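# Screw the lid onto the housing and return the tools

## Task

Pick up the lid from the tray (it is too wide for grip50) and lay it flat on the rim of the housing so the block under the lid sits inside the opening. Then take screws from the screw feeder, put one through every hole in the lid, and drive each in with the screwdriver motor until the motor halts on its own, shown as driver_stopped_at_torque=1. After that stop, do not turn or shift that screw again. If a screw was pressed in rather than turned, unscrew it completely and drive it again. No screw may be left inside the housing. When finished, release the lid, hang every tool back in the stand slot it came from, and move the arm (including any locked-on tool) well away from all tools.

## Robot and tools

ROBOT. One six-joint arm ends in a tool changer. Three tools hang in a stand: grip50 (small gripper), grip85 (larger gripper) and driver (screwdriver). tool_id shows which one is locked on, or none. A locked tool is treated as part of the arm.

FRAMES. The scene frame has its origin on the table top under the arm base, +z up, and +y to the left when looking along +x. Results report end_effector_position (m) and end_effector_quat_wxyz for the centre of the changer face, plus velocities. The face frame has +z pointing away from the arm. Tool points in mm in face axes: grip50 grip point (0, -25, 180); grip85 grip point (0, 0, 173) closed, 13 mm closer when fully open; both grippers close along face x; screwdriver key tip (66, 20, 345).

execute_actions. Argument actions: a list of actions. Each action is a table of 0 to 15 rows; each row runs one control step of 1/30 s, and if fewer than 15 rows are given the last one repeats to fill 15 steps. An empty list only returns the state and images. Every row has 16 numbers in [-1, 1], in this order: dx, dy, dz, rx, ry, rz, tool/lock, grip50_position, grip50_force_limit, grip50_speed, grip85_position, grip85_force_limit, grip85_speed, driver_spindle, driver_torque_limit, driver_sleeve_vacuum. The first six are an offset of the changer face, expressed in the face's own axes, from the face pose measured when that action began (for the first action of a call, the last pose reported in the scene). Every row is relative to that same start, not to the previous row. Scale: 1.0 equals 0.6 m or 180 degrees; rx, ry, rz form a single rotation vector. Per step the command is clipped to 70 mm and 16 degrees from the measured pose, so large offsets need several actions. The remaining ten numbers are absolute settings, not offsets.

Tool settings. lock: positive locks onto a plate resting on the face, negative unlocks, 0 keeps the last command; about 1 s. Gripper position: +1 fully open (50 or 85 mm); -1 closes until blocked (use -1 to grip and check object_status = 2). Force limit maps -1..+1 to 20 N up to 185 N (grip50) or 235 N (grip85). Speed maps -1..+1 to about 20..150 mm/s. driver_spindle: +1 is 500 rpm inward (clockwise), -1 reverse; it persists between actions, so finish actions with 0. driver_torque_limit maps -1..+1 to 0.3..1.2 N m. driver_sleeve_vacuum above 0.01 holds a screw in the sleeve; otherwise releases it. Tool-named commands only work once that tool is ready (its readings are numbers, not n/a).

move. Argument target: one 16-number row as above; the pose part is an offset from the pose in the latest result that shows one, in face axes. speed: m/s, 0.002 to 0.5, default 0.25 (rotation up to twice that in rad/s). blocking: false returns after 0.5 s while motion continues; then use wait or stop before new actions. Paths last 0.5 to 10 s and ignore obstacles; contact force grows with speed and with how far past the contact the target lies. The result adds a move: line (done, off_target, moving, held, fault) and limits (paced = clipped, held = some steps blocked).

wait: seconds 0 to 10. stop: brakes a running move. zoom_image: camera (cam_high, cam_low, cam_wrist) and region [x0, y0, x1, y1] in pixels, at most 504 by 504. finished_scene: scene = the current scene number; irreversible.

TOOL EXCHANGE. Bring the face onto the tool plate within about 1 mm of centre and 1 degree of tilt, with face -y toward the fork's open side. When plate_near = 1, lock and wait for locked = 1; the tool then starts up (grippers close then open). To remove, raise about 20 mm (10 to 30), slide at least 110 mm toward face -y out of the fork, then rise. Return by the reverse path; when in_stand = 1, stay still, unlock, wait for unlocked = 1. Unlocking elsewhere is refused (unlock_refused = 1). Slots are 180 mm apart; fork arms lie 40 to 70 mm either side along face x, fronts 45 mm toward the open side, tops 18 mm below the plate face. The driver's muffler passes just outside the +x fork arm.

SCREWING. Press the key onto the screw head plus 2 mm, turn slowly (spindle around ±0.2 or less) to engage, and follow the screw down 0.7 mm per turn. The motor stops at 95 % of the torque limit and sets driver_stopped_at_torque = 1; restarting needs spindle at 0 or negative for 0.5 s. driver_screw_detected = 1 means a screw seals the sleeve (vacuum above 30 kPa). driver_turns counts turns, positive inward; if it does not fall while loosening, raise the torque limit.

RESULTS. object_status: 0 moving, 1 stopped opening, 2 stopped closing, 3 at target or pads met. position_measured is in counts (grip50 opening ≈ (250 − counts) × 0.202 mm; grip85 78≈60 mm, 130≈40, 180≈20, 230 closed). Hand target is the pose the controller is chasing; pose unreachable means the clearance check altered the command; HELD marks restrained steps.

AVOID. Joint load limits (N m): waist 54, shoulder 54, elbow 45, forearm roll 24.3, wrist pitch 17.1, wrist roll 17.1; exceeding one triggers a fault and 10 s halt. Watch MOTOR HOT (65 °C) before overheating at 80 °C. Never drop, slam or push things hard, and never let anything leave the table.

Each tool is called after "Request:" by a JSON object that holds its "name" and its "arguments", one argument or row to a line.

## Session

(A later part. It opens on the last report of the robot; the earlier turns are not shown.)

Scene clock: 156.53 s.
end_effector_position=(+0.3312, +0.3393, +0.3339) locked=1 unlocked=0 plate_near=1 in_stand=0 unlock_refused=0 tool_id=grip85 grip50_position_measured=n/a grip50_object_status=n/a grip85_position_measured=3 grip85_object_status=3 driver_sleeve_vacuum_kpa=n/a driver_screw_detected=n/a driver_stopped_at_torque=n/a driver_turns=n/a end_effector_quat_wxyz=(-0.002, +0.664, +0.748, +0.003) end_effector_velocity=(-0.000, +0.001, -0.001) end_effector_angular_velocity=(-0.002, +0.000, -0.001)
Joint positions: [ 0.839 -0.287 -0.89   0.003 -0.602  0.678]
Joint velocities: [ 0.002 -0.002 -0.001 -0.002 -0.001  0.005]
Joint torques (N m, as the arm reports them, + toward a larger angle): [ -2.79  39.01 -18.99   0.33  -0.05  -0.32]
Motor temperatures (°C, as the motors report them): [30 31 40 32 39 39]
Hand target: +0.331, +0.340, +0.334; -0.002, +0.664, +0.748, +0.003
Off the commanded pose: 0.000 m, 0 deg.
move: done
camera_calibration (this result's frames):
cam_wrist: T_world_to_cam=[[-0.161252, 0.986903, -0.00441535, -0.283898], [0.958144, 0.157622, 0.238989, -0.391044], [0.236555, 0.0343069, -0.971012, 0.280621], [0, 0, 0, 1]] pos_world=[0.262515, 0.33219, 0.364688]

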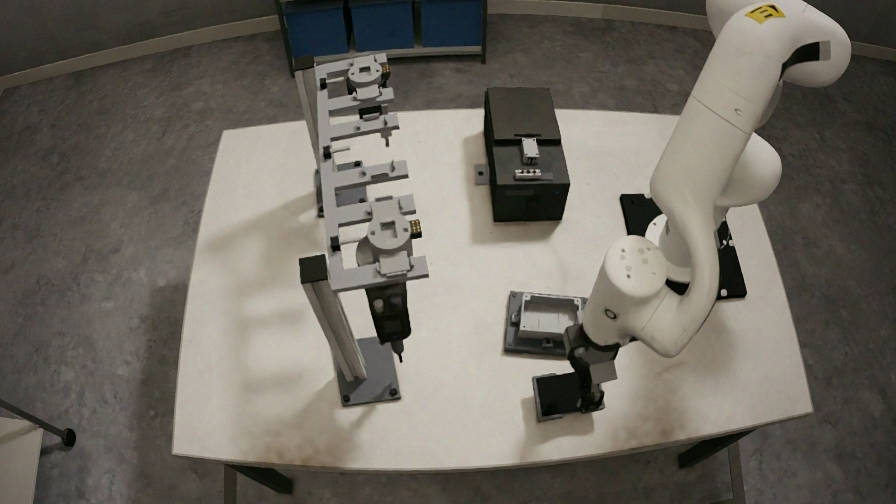

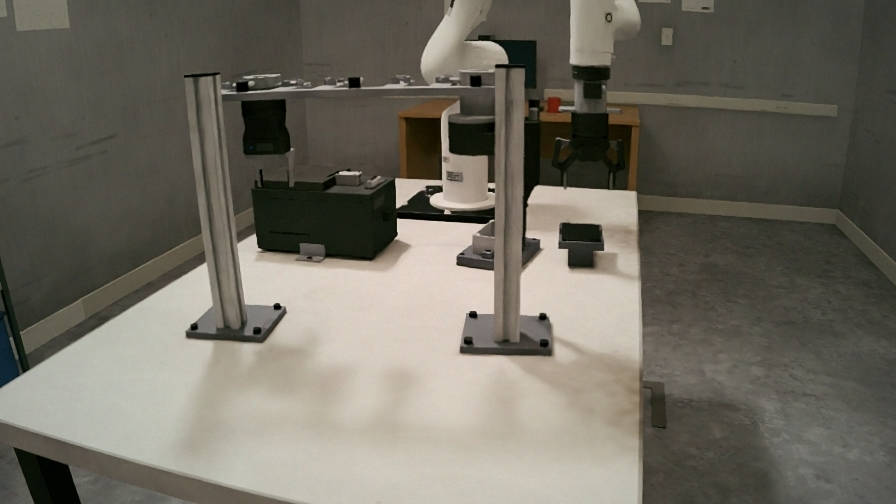

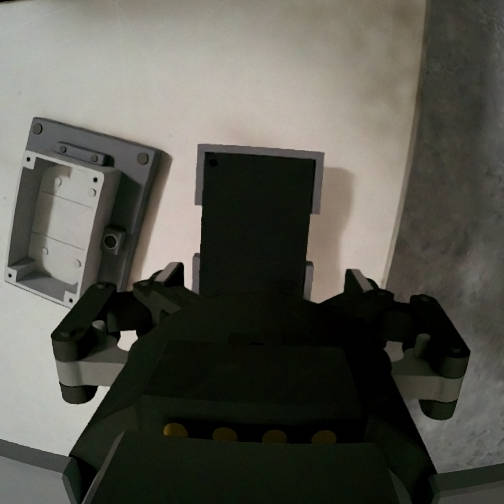

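Request:
{"name": "move", "arguments": {
  "target": [-0.015,-0.0117,0.105,0,0,0.007,1,0,0,0,1,0,0,0,0,0],
  "speed": 0.15
}}

Request:
{"name": "zoom_image", "arguments": {
  "camera": "cam_wrist",
  "region": [130,100,400,320]
}}

Request:
{"name": "zoom_image", "arguments": {
  "camera": "cam_low",
  "region": [530,150,650,280]
}}

Scene clock: 221.50 s.
end_effector_position=(+0.3255, +0.3301, +0.2712) locked=1 unlocked=0 plate_near=1 in_stand=0 unlock_refused=0 tool_id=grip85 grip50_position_measured=n/a grip50_object_status=n/a grip85_position_measured=3 grip85_object_status=3 driver_sleeve_vacuum_kpa=n/a driver_screw_detected=n/a driver_stopped_at_torque=n/a driver_turns=n/a end_effector_quat_wxyz=(-0.002, +0.672, +0.741, +0.003) end_effector_velocity=(-0.001, -0.000, -0.001) end_effector_angular_velocity=(-0.001, +0.001, -0.000)
Joint positions: [ 0.834 -0.376 -0.829  0.003 -0.451  0.695]
Joint velocities: [ 0.001 -0.002  0.002  0.001  0.002 -0.   ]
Joint torques (N m, as the arm reports them, + toward a larger angle): [ -1.93  38.96 -16.81  -0.17   0.06  -0.32]
Motor temperatures (°C, as the motors report them): [30 31 40 32 39 39]
Hand target: +0.325, +0.330, +0.271; -0.002, +0.672, +0.741, +0.003
Off the commanded pose: 0.000 m, 0 deg.
move: done
camera_calibration (this result's frames):
cam_wrist: T_world_to_cam=[[-0.139411, 0.990226, -0.00418523, -0.284239], [0.961293, 0.13635, 0.239425, -0.363212], [0.237656, 0.0293554, -0.970906, 0.222595], [0, 0, 0, 1]] pos_world=[0.256626, 0.32445, 0.301891]

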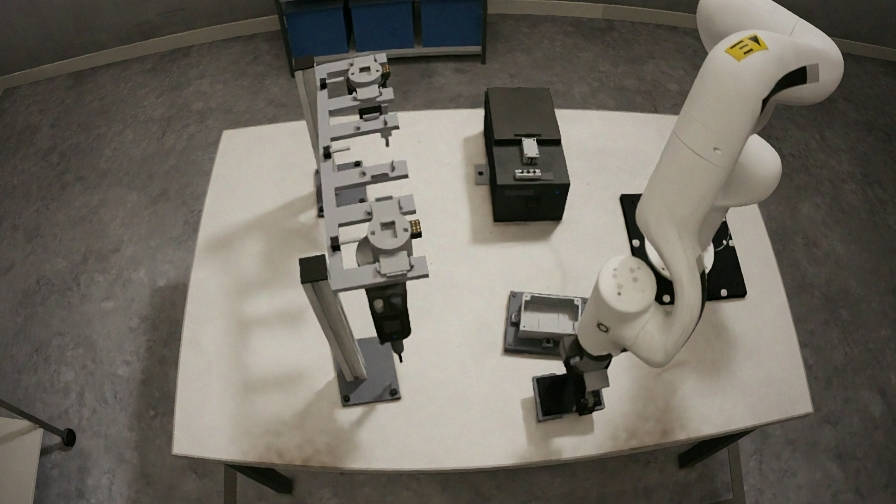

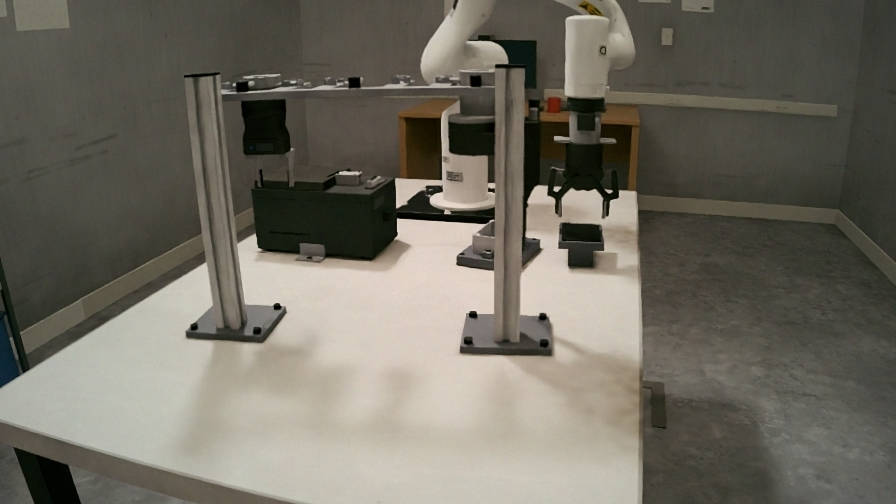

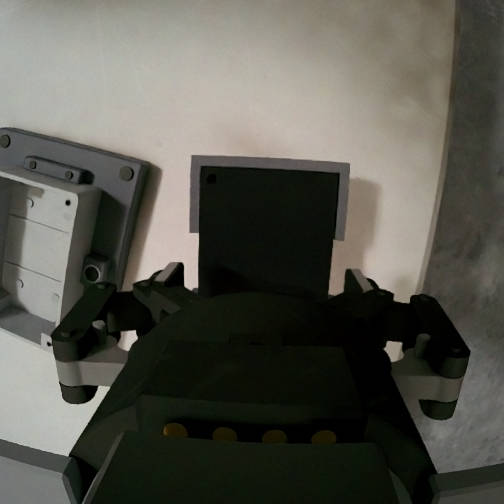

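Region (130, 100, 400, 320) of cam_wrist's 504x504 image, scaled by 1.867, with more detail than that image has; it fills the top 411 rows of this view, and the rest is white.

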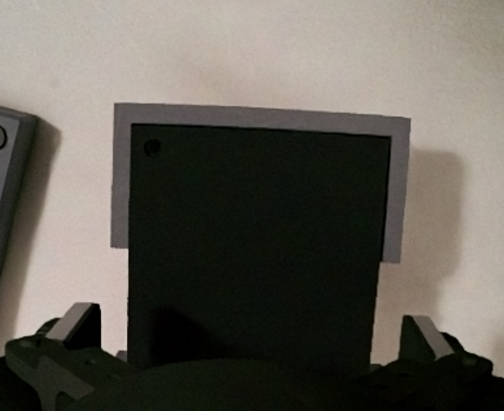

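Region (530, 150, 650, 280) of cam_low's 896x504 image, scaled by 3.877, with more detail than that image has; it fills the left 465 columns of this view, and the rest is white.

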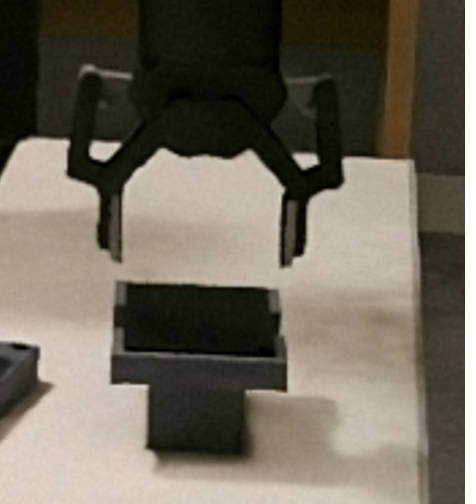

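Request:
{"name": "move", "arguments": {
  "target": [-0.0006,0,0.05,0,0,0,1,0,0,0,1,0,0,0,0,0],
  "speed": 0.05
}}

Request:
{"name": "zoom_image", "arguments": {
  "camera": "cam_low",
  "region": [540,180,630,270]
}}

Request:
{"name": "zoom_image", "arguments": {
  "camera": "cam_wrist",
  "region": [130,180,400,320]
}}

Scene clock: 247.97 s.
end_effector_position=(+0.3256, +0.3299, +0.2413) locked=1 unlocked=0 plate_near=1 in_stand=0 unlock_refused=0 tool_id=grip85 grip50_position_measured=n/a grip50_object_status=n/a grip85_position_measured=3 grip85_object_status=3 driver_sleeve_vacuum_kpa=n/a driver_screw_detected=n/a driver_stopped_at_torque=n/a driver_turns=n/a end_effector_quat_wxyz=(-0.002, +0.672, +0.741, +0.003) end_effector_velocity=(+0.000, +0.000, -0.000) end_effector_angular_velocity=(+0.001, -0.001, +0.000)
Joint positions: [ 0.833 -0.436 -0.823  0.003 -0.385  0.694]
Joint velocities: [-0.    -0.001 -0.001 -0.     0.001 -0.   ]
Joint torques (N m, as the arm reports them, + toward a larger angle): [ -1.64  40.09 -16.5   -0.12  -0.02  -0.28]
Motor temperatures (°C, as the motors report them): [30 31 39 32 39 39]
Hand target: +0.326, +0.330, +0.241; -0.002, +0.672, +0.741, +0.003
Off the commanded pose: 0.000 m, 0 deg.
move: done
camera_calibration (this result's frames):
cam_wrist: T_world_to_cam=[[-0.139363, 0.990233, -0.00415072, -0.28425], [0.96125, 0.136288, 0.239635, -0.356168], [0.23786, 0.0294062, -0.970854, 0.193484], [0, 0, 0, 1]] pos_world=[0.25673, 0.324326, 0.272015]

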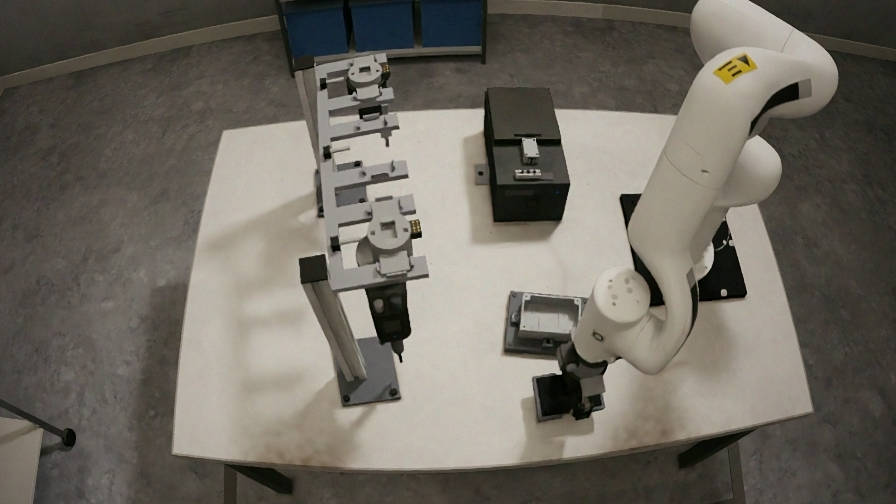

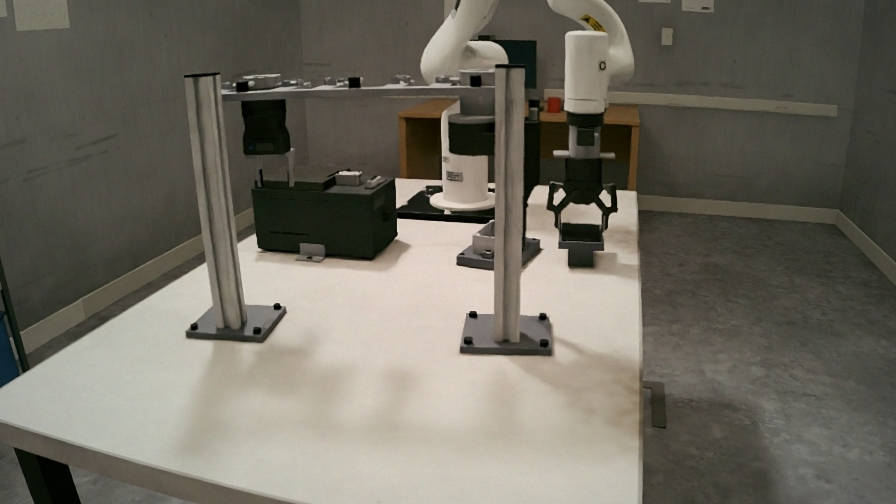

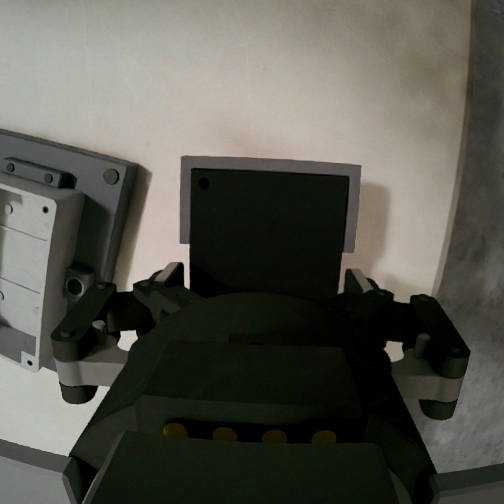

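Region (540, 180, 630, 270) of cam_low's 896x504 image, scaled by 5.600, with more detail than that image has.

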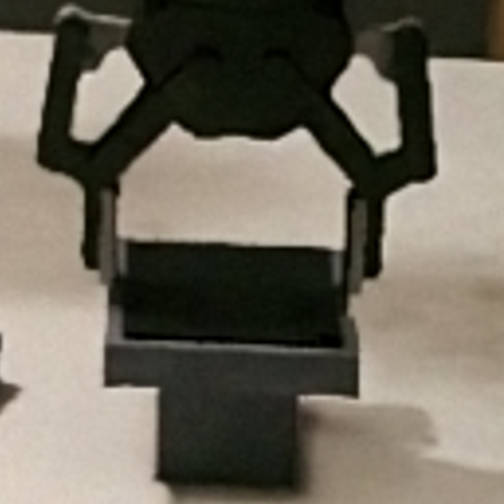

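Region (130, 180, 400, 320) of cam_wrist's 504x504 image, scaled by 1.867, with more detail than that image has; it fills the top 261 rows of this view, and the rest is white.

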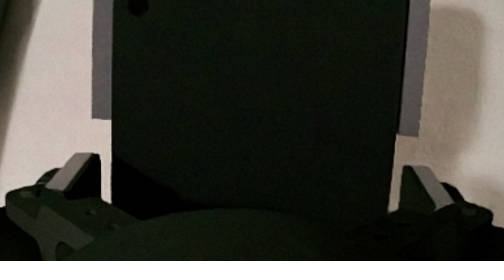

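Request:
{"name": "execute_actions", "arguments": {
  "actions": [
    [[0,0,0.007,0,0,0,1,0,0,0,1,0,0,0,0,0]],
    [[0,0,0.006,0,0,0,1,0,0,0,1,0,0,0,0,0]],
    [[0,0,0,0,0,0,1,0,0,0,1,0,0,0,0,0]]
  ]
}}

Request:
{"name": "zoom_image", "arguments": {
  "camera": "cam_low",
  "region": [540,180,630,270]
}}

Request:
{"name": "zoom_image", "arguments": {
  "camera": "cam_wrist",
  "region": [130,180,400,320]
}}

Scene clock: 265.10 s.
end_effector_position=(+0.3256, +0.3300, +0.2336) locked=1 unlocked=0 plate_near=1 in_stand=0 unlock_refused=0 tool_id=grip85 grip50_position_measured=n/a grip50_object_status=n/a grip85_position_measured=3 grip85_object_status=3 driver_sleeve_vacuum_kpa=n/a driver_screw_detected=n/a driver_stopped_at_torque=n/a driver_turns=n/a end_effector_quat_wxyz=(-0.002, +0.672, +0.741, +0.003) end_effector_velocity=(-0.000, -0.000, -0.000) end_effector_angular_velocity=(-0.000, +0.000, -0.001)
Joint positions: [ 0.833 -0.453 -0.822  0.003 -0.368  0.694]
Joint velocities: [ 0.     0.     0.     0.001 -0.     0.   ]
Joint torques (N m, as the arm reports them, + toward a larger angle): [ -1.54  41.35 -15.58   0.14  -0.02  -0.18]
Motor temperatures (°C, as the motors report them): [30 31 39 32 39 39]
Hand target: +0.326, +0.330, +0.234; -0.002, +0.672, +0.741, +0.003
Off the commanded pose: 0.000 m, 0 deg.
Step readings (end_effector_position; steps 1 to 15: 1st action; 16 to 30: 2nd action; 31 to 45: 3rd action):
0: (+0.3256, +0.3299, +0.2412)
1: (+0.3256, +0.3299, +0.2411)
2: (+0.3256, +0.3300, +0.2407)
4: (+0.3257, +0.3300, +0.2387)
8: (+0.3255, +0.3299, +0.2372)
15: (+0.3256, +0.3300, +0.2371)
16: (+0.3256, +0.3300, +0.2371)
17: (+0.3257, +0.3301, +0.2367)
19: (+0.3257, +0.3300, +0.2350)
23: (+0.3256, +0.3299, +0.2336)
30: (+0.3256, +0.3300, +0.2336)
31: (+0.3256, +0.3300, +0.2336)
32: (+0.3256, +0.3300, +0.2336)
34: (+0.3256, +0.3300, +0.2336)
38: (+0.3256, +0.3300, +0.2336)
45: end_effector_position above
camera_calibration (this result's frames):
cam_wrist: T_world_to_cam=[[-0.13935, 0.990235, -0.0041021, -0.284368], [0.961227, 0.136261, 0.239738, -0.354365], [0.237956, 0.0294646, -0.970829, 0.185901], [0, 0, 0, 1]] pos_world=[0.256762, 0.3244, 0.264266]

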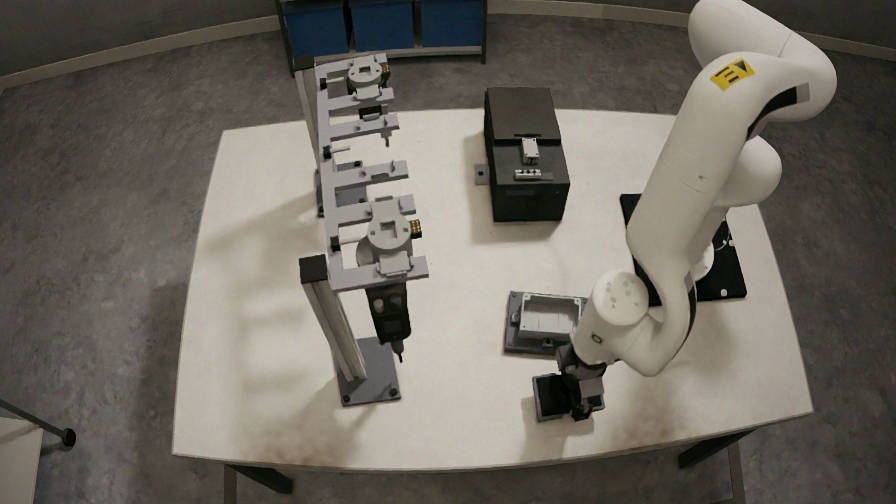

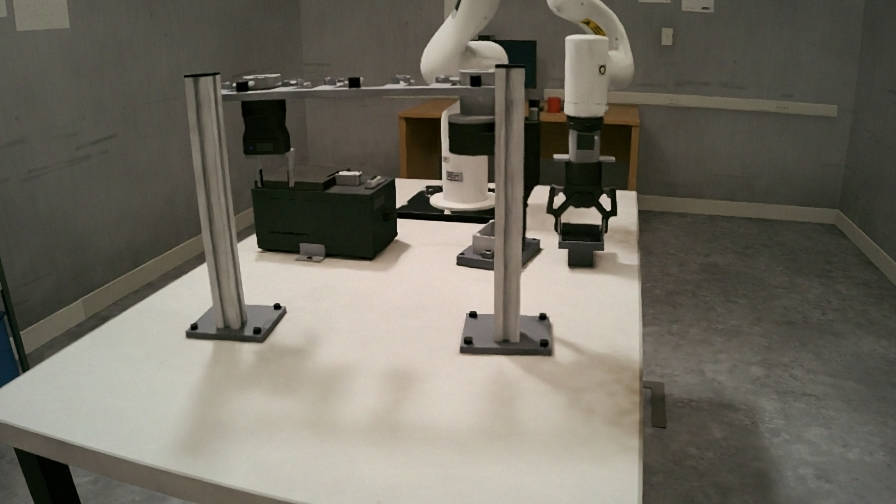

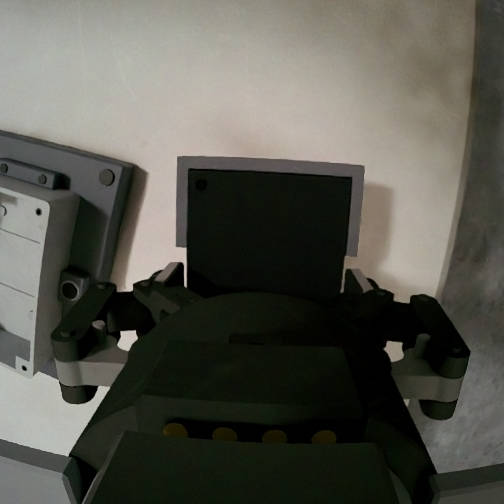

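Region (540, 180, 630, 270) of cam_low's 896x504 image, scaled by 5.600, with more detail than that image has.

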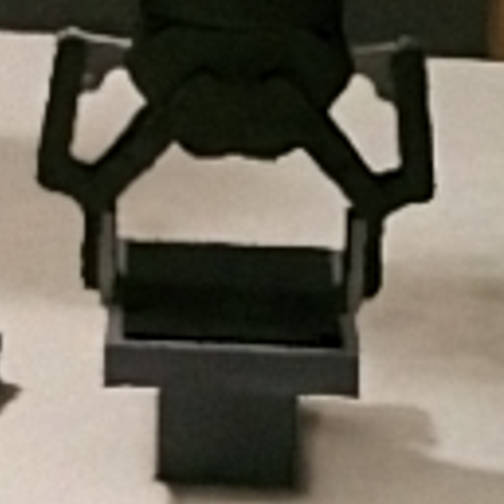

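Region (130, 180, 400, 320) of cam_wrist's 504x504 image, scaled by 1.867, with more detail than that image has; it fills the top 261 rows of this view, and the rest is white.

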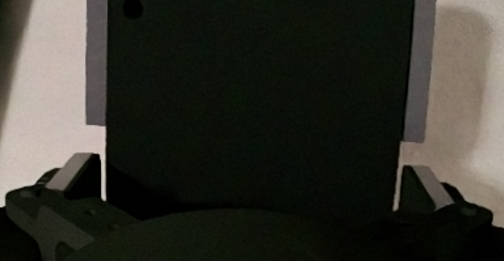

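Request:
{"name": "execute_actions", "arguments": {
  "actions": [
    [[0,0,0.005,0,0,0,1,0,0,0,1,0,0,0,0,0]],
    [[0,0,0,0,0,0,1,0,0,0,-1,0,-0.6,0,0,0]],
    [[0,0,0,0,0,0,1,0,0,0,-1,0,-0.6,0,0,0]],
    [[0,0,0,0,0,0,1,0,0,0,-1,0,-0.6,0,0,0]]
  ]
}}

Request:
{"name": "zoom_image", "arguments": {
  "camera": "cam_low",
  "region": [540,180,630,270]
}}

Scene clock: 281.90 s.
end_effector_position=(+0.3258, +0.3303, +0.2314) locked=1 unlocked=0 plate_near=1 in_stand=0 unlock_refused=0 tool_id=grip85 grip50_position_measured=n/a grip50_object_status=n/a grip85_position_measured=25 grip85_object_status=2 driver_sleeve_vacuum_kpa=n/a driver_screw_detected=n/a driver_stopped_at_torque=n/a driver_turns=n/a end_effector_quat_wxyz=(-0.002, +0.672, +0.740, +0.003) end_effector_velocity=(+0.000, -0.000, -0.000) end_effector_angular_velocity=(+0.000, +0.000, -0.001)
Joint positions: [ 0.833 -0.458 -0.823  0.003 -0.364  0.694]
Joint velocities: [-0.001 -0.001 -0.     0.001  0.     0.   ]
Joint torques (N m, as the arm reports them, + toward a larger angle): [ -4.44  21.99 -12.02  -0.73   3.3   -0.47]
Motor temperatures (°C, as the motors report them): [30 31 39 32 39 39]
Hand target: +0.326, +0.330, +0.231; -0.002, +0.672, +0.740, +0.003
Off the commanded pose: 0.000 m, 0 deg.
Step readings (end_effector_position; steps 1 to 15: 1st action; 16 to 30: 2nd action; 31 to 45: 3rd action; 46 to 60: 4th action):
0: (+0.3256, +0.3300, +0.2336)
1: (+0.3256, +0.3300, +0.2335)
2: (+0.3257, +0.3301, +0.2332)
4: (+0.3257, +0.3301, +0.2318)
8: (+0.3256, +0.3300, +0.2306)
15: (+0.3257, +0.3301, +0.2306)
16: (+0.3257, +0.3300, +0.2306)
17: (+0.3257, +0.3300, +0.2306)
19: (+0.3257, +0.3301, +0.2306)
23: (+0.3258, +0.3303, +0.2314)
30: (+0.3258, +0.3303, +0.2314)
31: (+0.3258, +0.3302, +0.2313)
32: (+0.3258, +0.3303, +0.2314)
34: (+0.3258, +0.3303, +0.2314)
38: (+0.3258, +0.3303, +0.2314)
45: (+0.3258, +0.3303, +0.2314)
46: (+0.3258, +0.3303, +0.2314)
47: (+0.3258, +0.3303, +0.2314)
49: (+0.3258, +0.3303, +0.2314)
53: (+0.3258, +0.3303, +0.2314)
60: end_effector_position above
camera_calibration (this result's frames):
cam_wrist: T_world_to_cam=[[-0.139241, 0.990249, -0.00423579, -0.284609], [0.961298, 0.136195, 0.239493, -0.353945], [0.237734, 0.0292754, -0.970889, 0.183921], [0, 0, 0, 1]] pos_world=[0.256893, 0.324655, 0.262129]

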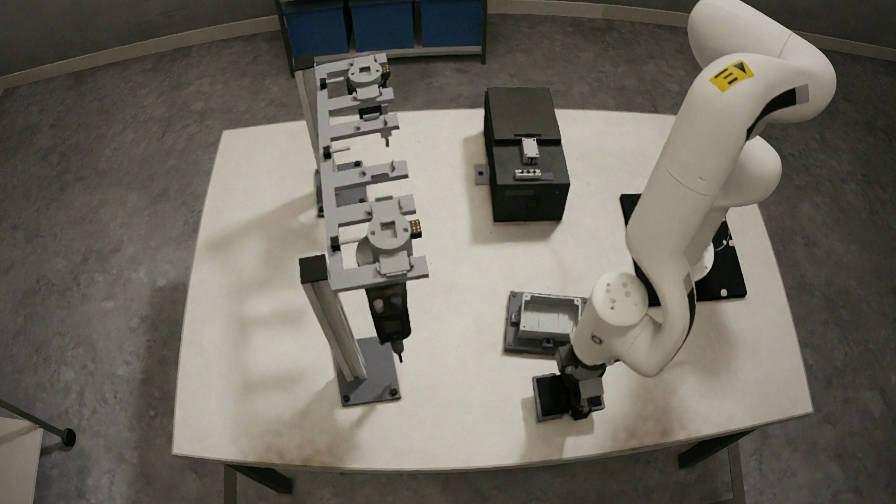

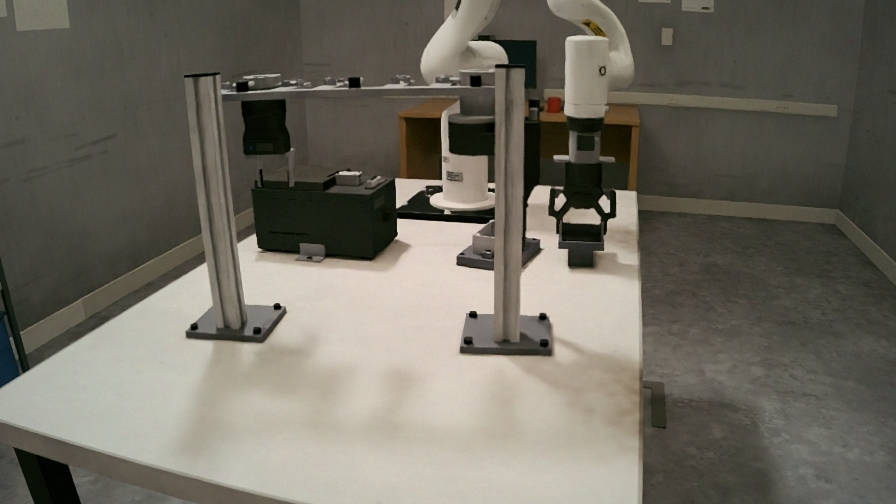

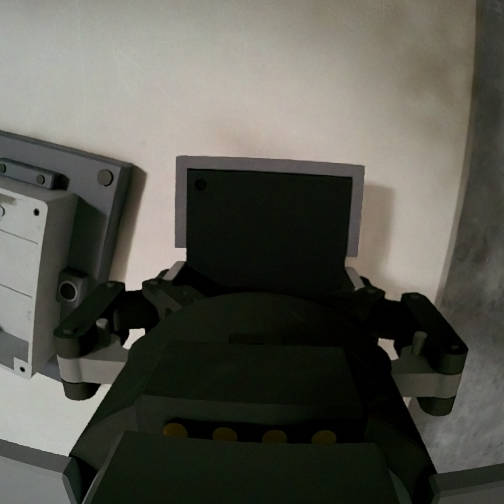

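Region (540, 180, 630, 270) of cam_low's 896x504 image, scaled by 5.600, with more detail than that image has.

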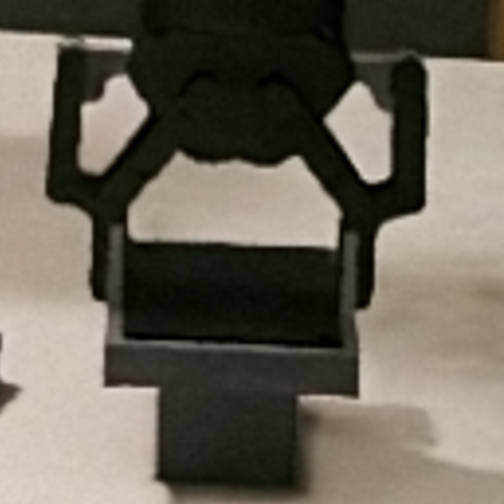

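Request:
{"name": "move", "arguments": {
  "target": [0,0,-0.025,0,0,0,1,0,0,0,-1,0,-0.6,0,0,0],
  "speed": 0.03
}}

Request:
{"name": "move", "arguments": {
  "target": [0,0,-0.12,0,0,0,1,0,0,0,-1,0,-0.6,0,0,0],
  "speed": 0.12
}}

Request:
{"name": "zoom_image", "arguments": {
  "camera": "cam_low",
  "region": [530,150,650,270]
}}

Scene clock: 301.33 s.
end_effector_position=(+0.3278, +0.3323, +0.2290) locked=1 unlocked=0 plate_near=1 in_stand=0 unlock_refused=0 tool_id=grip85 grip50_position_measured=n/a grip50_object_status=n/a grip85_position_measured=27 grip85_object_status=2 driver_sleeve_vacuum_kpa=n/a driver_screw_detected=n/a driver_stopped_at_torque=n/a driver_turns=n/a end_effector_quat_wxyz=(-0.003, +0.672, +0.740, -0.009) end_effector_velocity=(-0.000, +0.000, -0.000) end_effector_angular_velocity=(+0.000, -0.000, +0.001)
Joint positions: [ 0.833 -0.476 -0.843  0.003 -0.391  0.694]
Joint velocities: [ 0.001 -0.     0.     0.     0.001 -0.   ]
Joint torques (N m, as the arm reports them, + toward a larger angle): [ -4.14 -96.07  21.72  -3.    14.59  -1.72]
Motor temperatures (°C, as the motors report them): [30 31 39 32 42 39]
Hand target: +0.319, +0.324, +0.209; -0.003, +0.672, +0.740, -0.020
Off the commanded pose: 0.018 m, 1 deg.
TORQUE FAULT: the external load on joint 2 (shoulder) reached its load limit, and the arm stopped for 10 seconds. That time counts as 20 of the actions that you can send in this scene. The arm's remaining commands of this call were not run. Joint 2 (shoulder) moved back by up to 3 degrees. The arm holds there, with the lock and driver_spindle numbers at 0 and the other tool numbers unchanged, and accepts commands again: back off and push less far. The arm stops again, at the same cost, whenever a joint's load reaches its limit.
move: fault
camera_calibration (this result's frames):
cam_wrist: T_world_to_cam=[[-0.139545, 0.99002, -0.0197099, -0.282676], [0.965392, 0.140448, 0.219754, -0.353832], [0.220329, 0.0116376, -0.975356, 0.193612], [0, 0, 0, 1]] pos_world=[0.259482, 0.327296, 0.261025]

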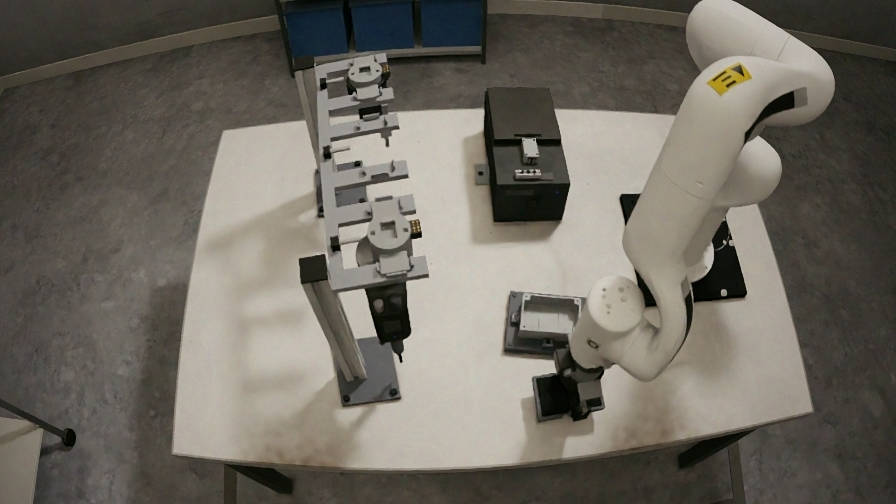

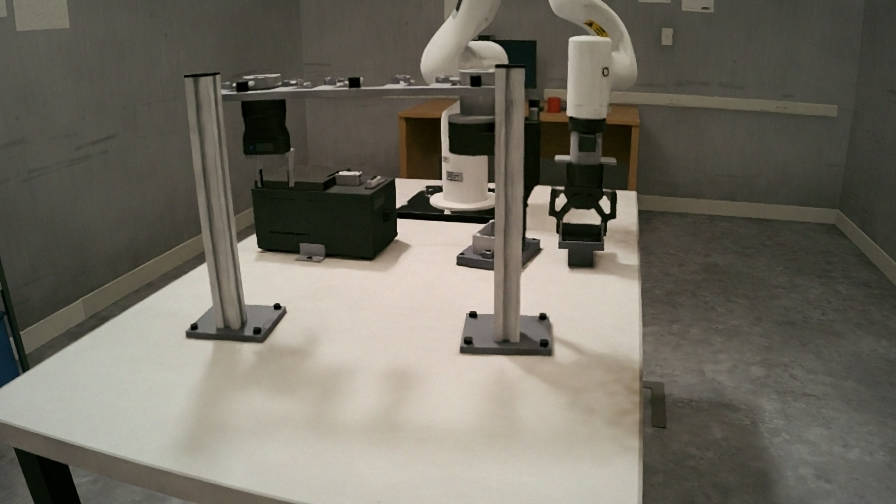

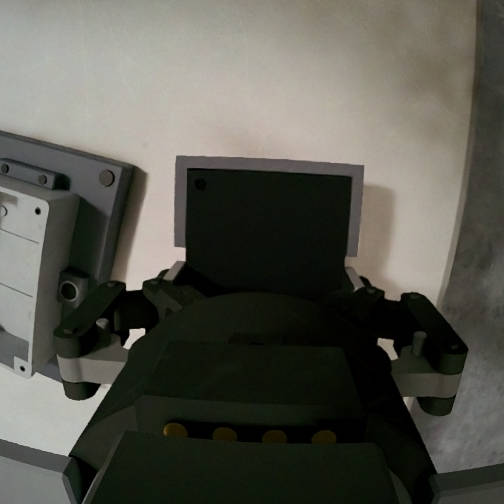

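not run: a fault stop came before this call.

Region (530, 150, 650, 270) of cam_low's 896x504 image, scaled by 4.200, with more detail than that image has.

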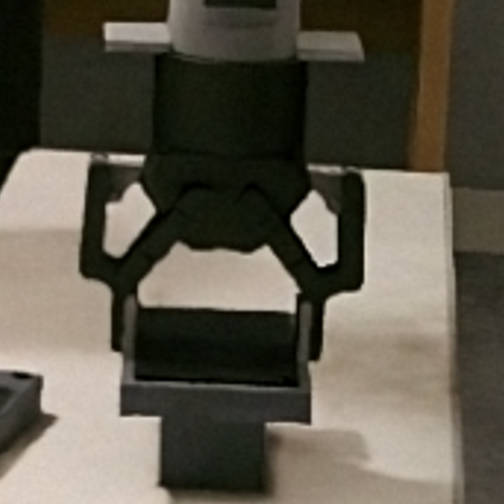

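Request:
{"name": "execute_actions", "arguments": {
  "actions": [
    [[0,0,-0.003,0,0,0,1,0,0,0,-1,0,-0.6,0,0,0]],
    [[0,0,0,0,0,0,1,0,0,0,-1,0,-0.6,0,0,0]]
  ]
}}

Scene clock: 314.40 s.
end_effector_position=(+0.3331, +0.3376, +0.2537) locked=1 unlocked=0 plate_near=1 in_stand=0 unlock_refused=0 tool_id=grip85 grip50_position_measured=n/a grip50_object_status=n/a grip85_position_measured=27 grip85_object_status=2 driver_sleeve_vacuum_kpa=n/a driver_screw_detected=n/a driver_stopped_at_torque=n/a driver_turns=n/a end_effector_quat_wxyz=(-0.002, +0.672, +0.740, +0.017) end_effector_velocity=(+0.000, +0.000, +0.000) end_effector_angular_velocity=(+0.000, -0.001, +0.001)
Joint positions: [ 0.833 -0.423 -0.843  0.003 -0.391  0.694]
Joint velocities: [ 0.    -0.001 -0.001 -0.001  0.    -0.001]
Joint torques (N m, as the arm reports them, + toward a larger angle): [ -0.72  43.36 -17.12   0.11   0.23  -0.35]
Motor temperatures (°C, as the motors report them): [30 31 39 32 41 39]
Hand target: +0.333, +0.338, +0.254; -0.002, +0.672, +0.740, +0.017
Off the commanded pose: 0.024 m, 3 deg.
TORQUE FAULT: the external load on joint 2 (shoulder) reached its load limit, and the arm stopped for 10 seconds. The call counts as one of the actions that you can send in this scene. The arm ran no command of this call. Joint 2 (shoulder) moved back by up to 3 degrees. The arm holds there, with the lock and driver_spindle numbers at 0 and the other tool numbers unchanged, and accepts commands again: back off and push less far. The arm stops again, at the same cost, whenever a joint's load reaches its limit.
Step readings (end_effector_position):
0: (+0.3331, +0.3376, +0.2537)
1: (+0.3331, +0.3376, +0.2537)
2: (+0.3331, +0.3376, +0.2537)
4: (+0.3331, +0.3376, +0.2537)
8: (+0.3331, +0.3376, +0.2537)
15: end_effector_position above
camera_calibration (this result's frames):
cam_wrist: T_world_to_cam=[[-0.139213, 0.990188, 0.0121341, -0.294906], [0.956606, 0.131304, 0.260123, -0.36936], [0.255978, 0.0478202, -0.965499, 0.189914], [0, 0, 0, 1]] pos_world=[0.263663, 0.331429, 0.28302]

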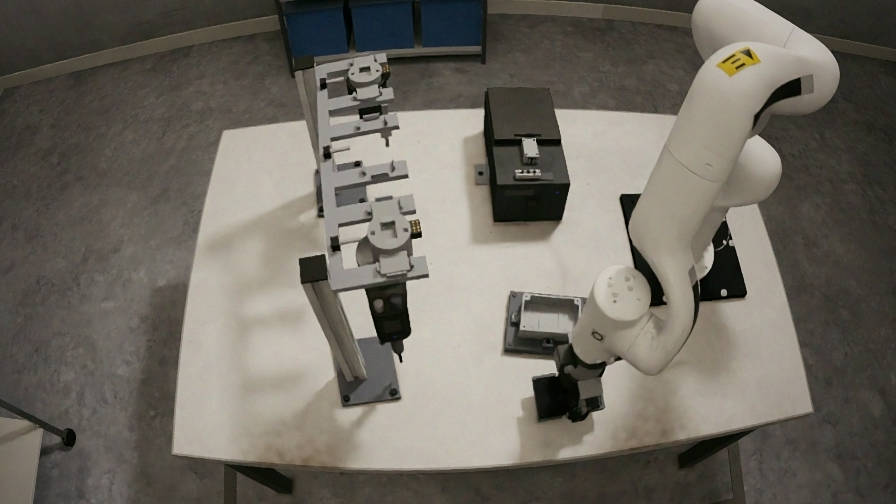

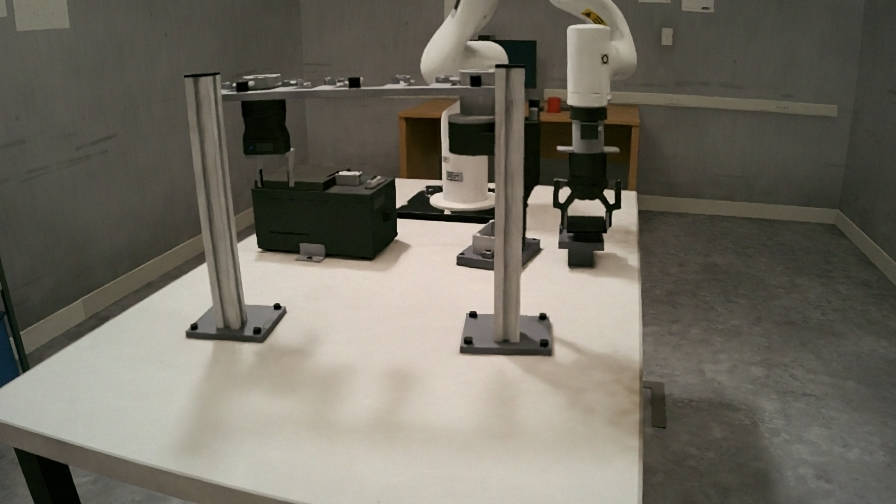

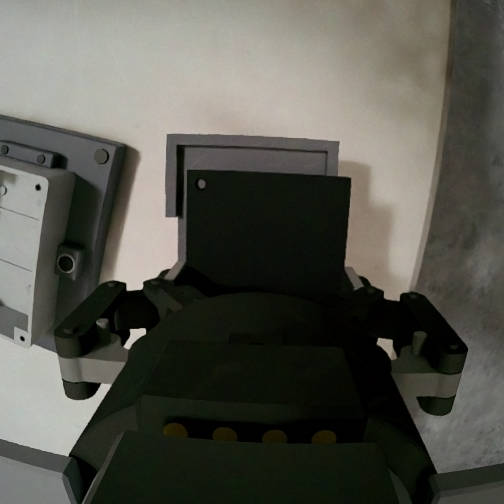

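Request:
{"name": "move", "arguments": {
  "target": [0,0,-0.11,0.0066,-0.0060,0,1,0,0,0,-1,0,-0.6,0,0,0],
  "speed": 0.08
}}

Request:
{"name": "zoom_image", "arguments": {
  "camera": "cam_low",
  "region": [530,130,650,270]
}}

Request:
{"name": "zoom_image", "arguments": {
  "camera": "cam_wrist",
  "region": [130,100,400,320]
}}

Scene clock: 336.37 s.
end_effector_position=(+0.3317, +0.3359, +0.3194) locked=1 unlocked=0 plate_near=1 in_stand=0 unlock_refused=0 tool_id=grip85 grip50_position_measured=n/a grip50_object_status=n/a grip85_position_measured=27 grip85_object_status=2 driver_sleeve_vacuum_kpa=n/a driver_screw_detected=n/a driver_stopped_at_torque=n/a driver_turns=n/a end_effector_quat_wxyz=(-0.002, +0.672, +0.741, +0.003) end_effector_velocity=(+0.001, +0.000, +0.001) end_effector_angular_velocity=(+0.001, -0.001, -0.001)
Joint positions: [ 0.834 -0.307 -0.875  0.001 -0.568  0.696]
Joint velocities: [-0.     0.001 -0.001  0.    -0.001 -0.   ]
Joint torques (N m, as the arm reports them, + toward a larger angle): [ -1.86  38.97 -19.21   0.06  -0.08  -0.25]
Motor temperatures (°C, as the motors report them): [30 31 39 32 41 39]
Hand target: +0.332, +0.336, +0.320; -0.002, +0.672, +0.741, +0.003
Off the commanded pose: 0.000 m, 0 deg.
move: done
camera_calibration (this result's frames):
cam_wrist: T_world_to_cam=[[-0.139378, 0.990222, -0.00577789, -0.2884], [0.961381, 0.136713, 0.238864, -0.381504], [0.237319, 0.0277378, -0.971036, 0.268527], [0, 0, 0, 1]] pos_world=[0.262848, 0.330288, 0.35021]

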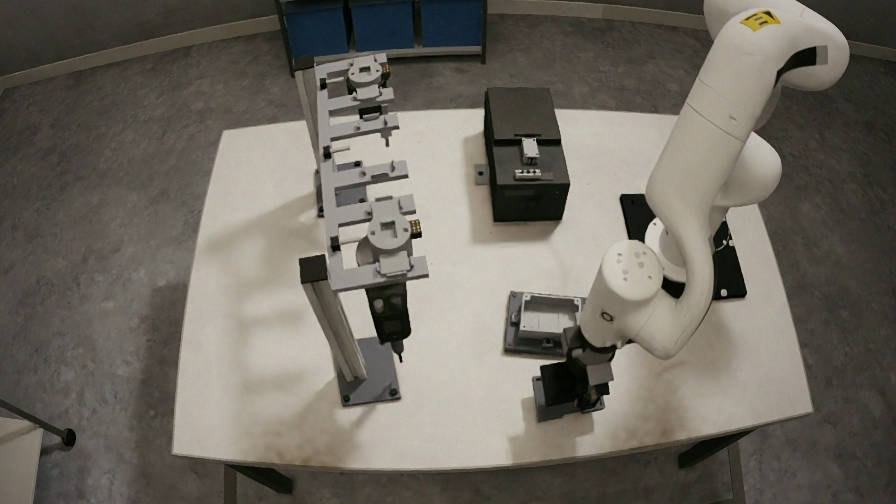

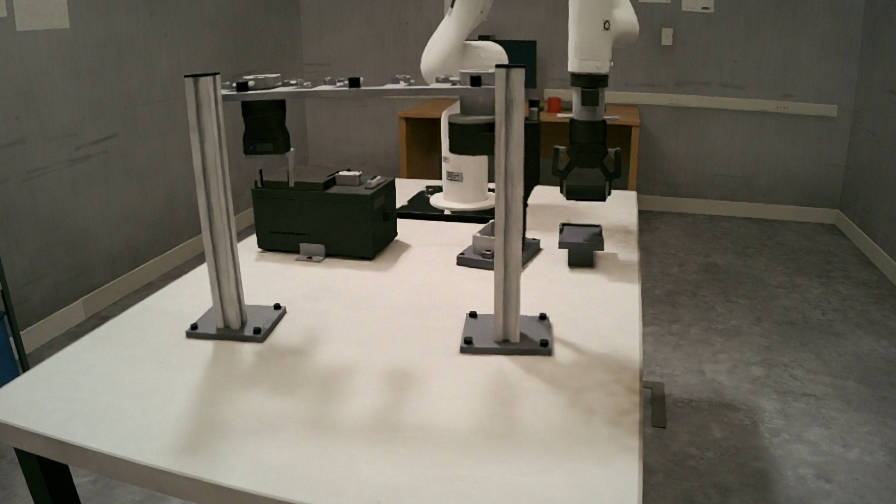

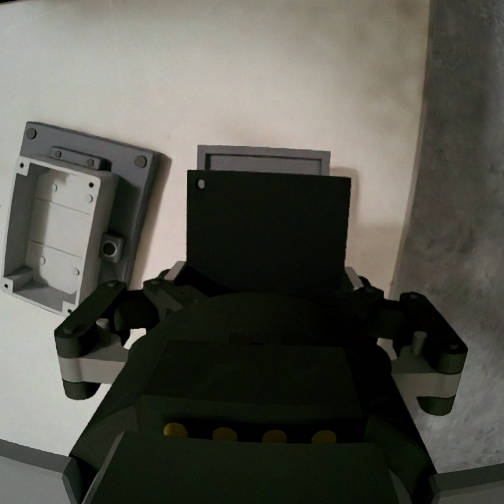

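Region (530, 130, 650, 270) of cam_low's 896x504 image, scaled by 3.600, with more detail than that image has; it fills the left 432 columns of this view, and the rest is white.

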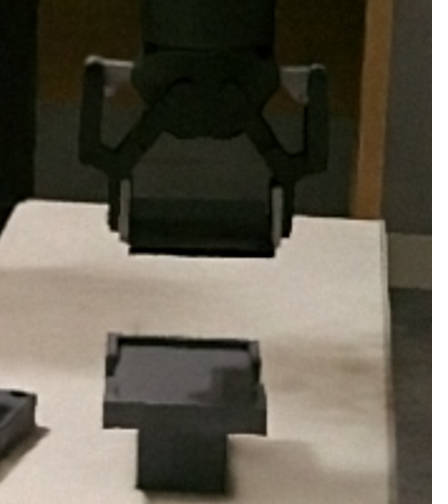

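Region (130, 100, 400, 320) of cam_wrist's 504x504 image, scaled by 1.867, with more detail than that image has; it fills the top 411 rows of this view, and the rest is white.

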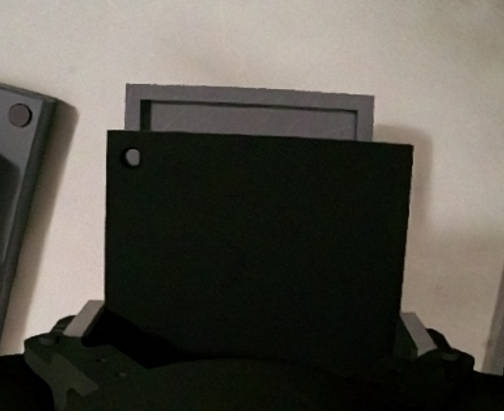

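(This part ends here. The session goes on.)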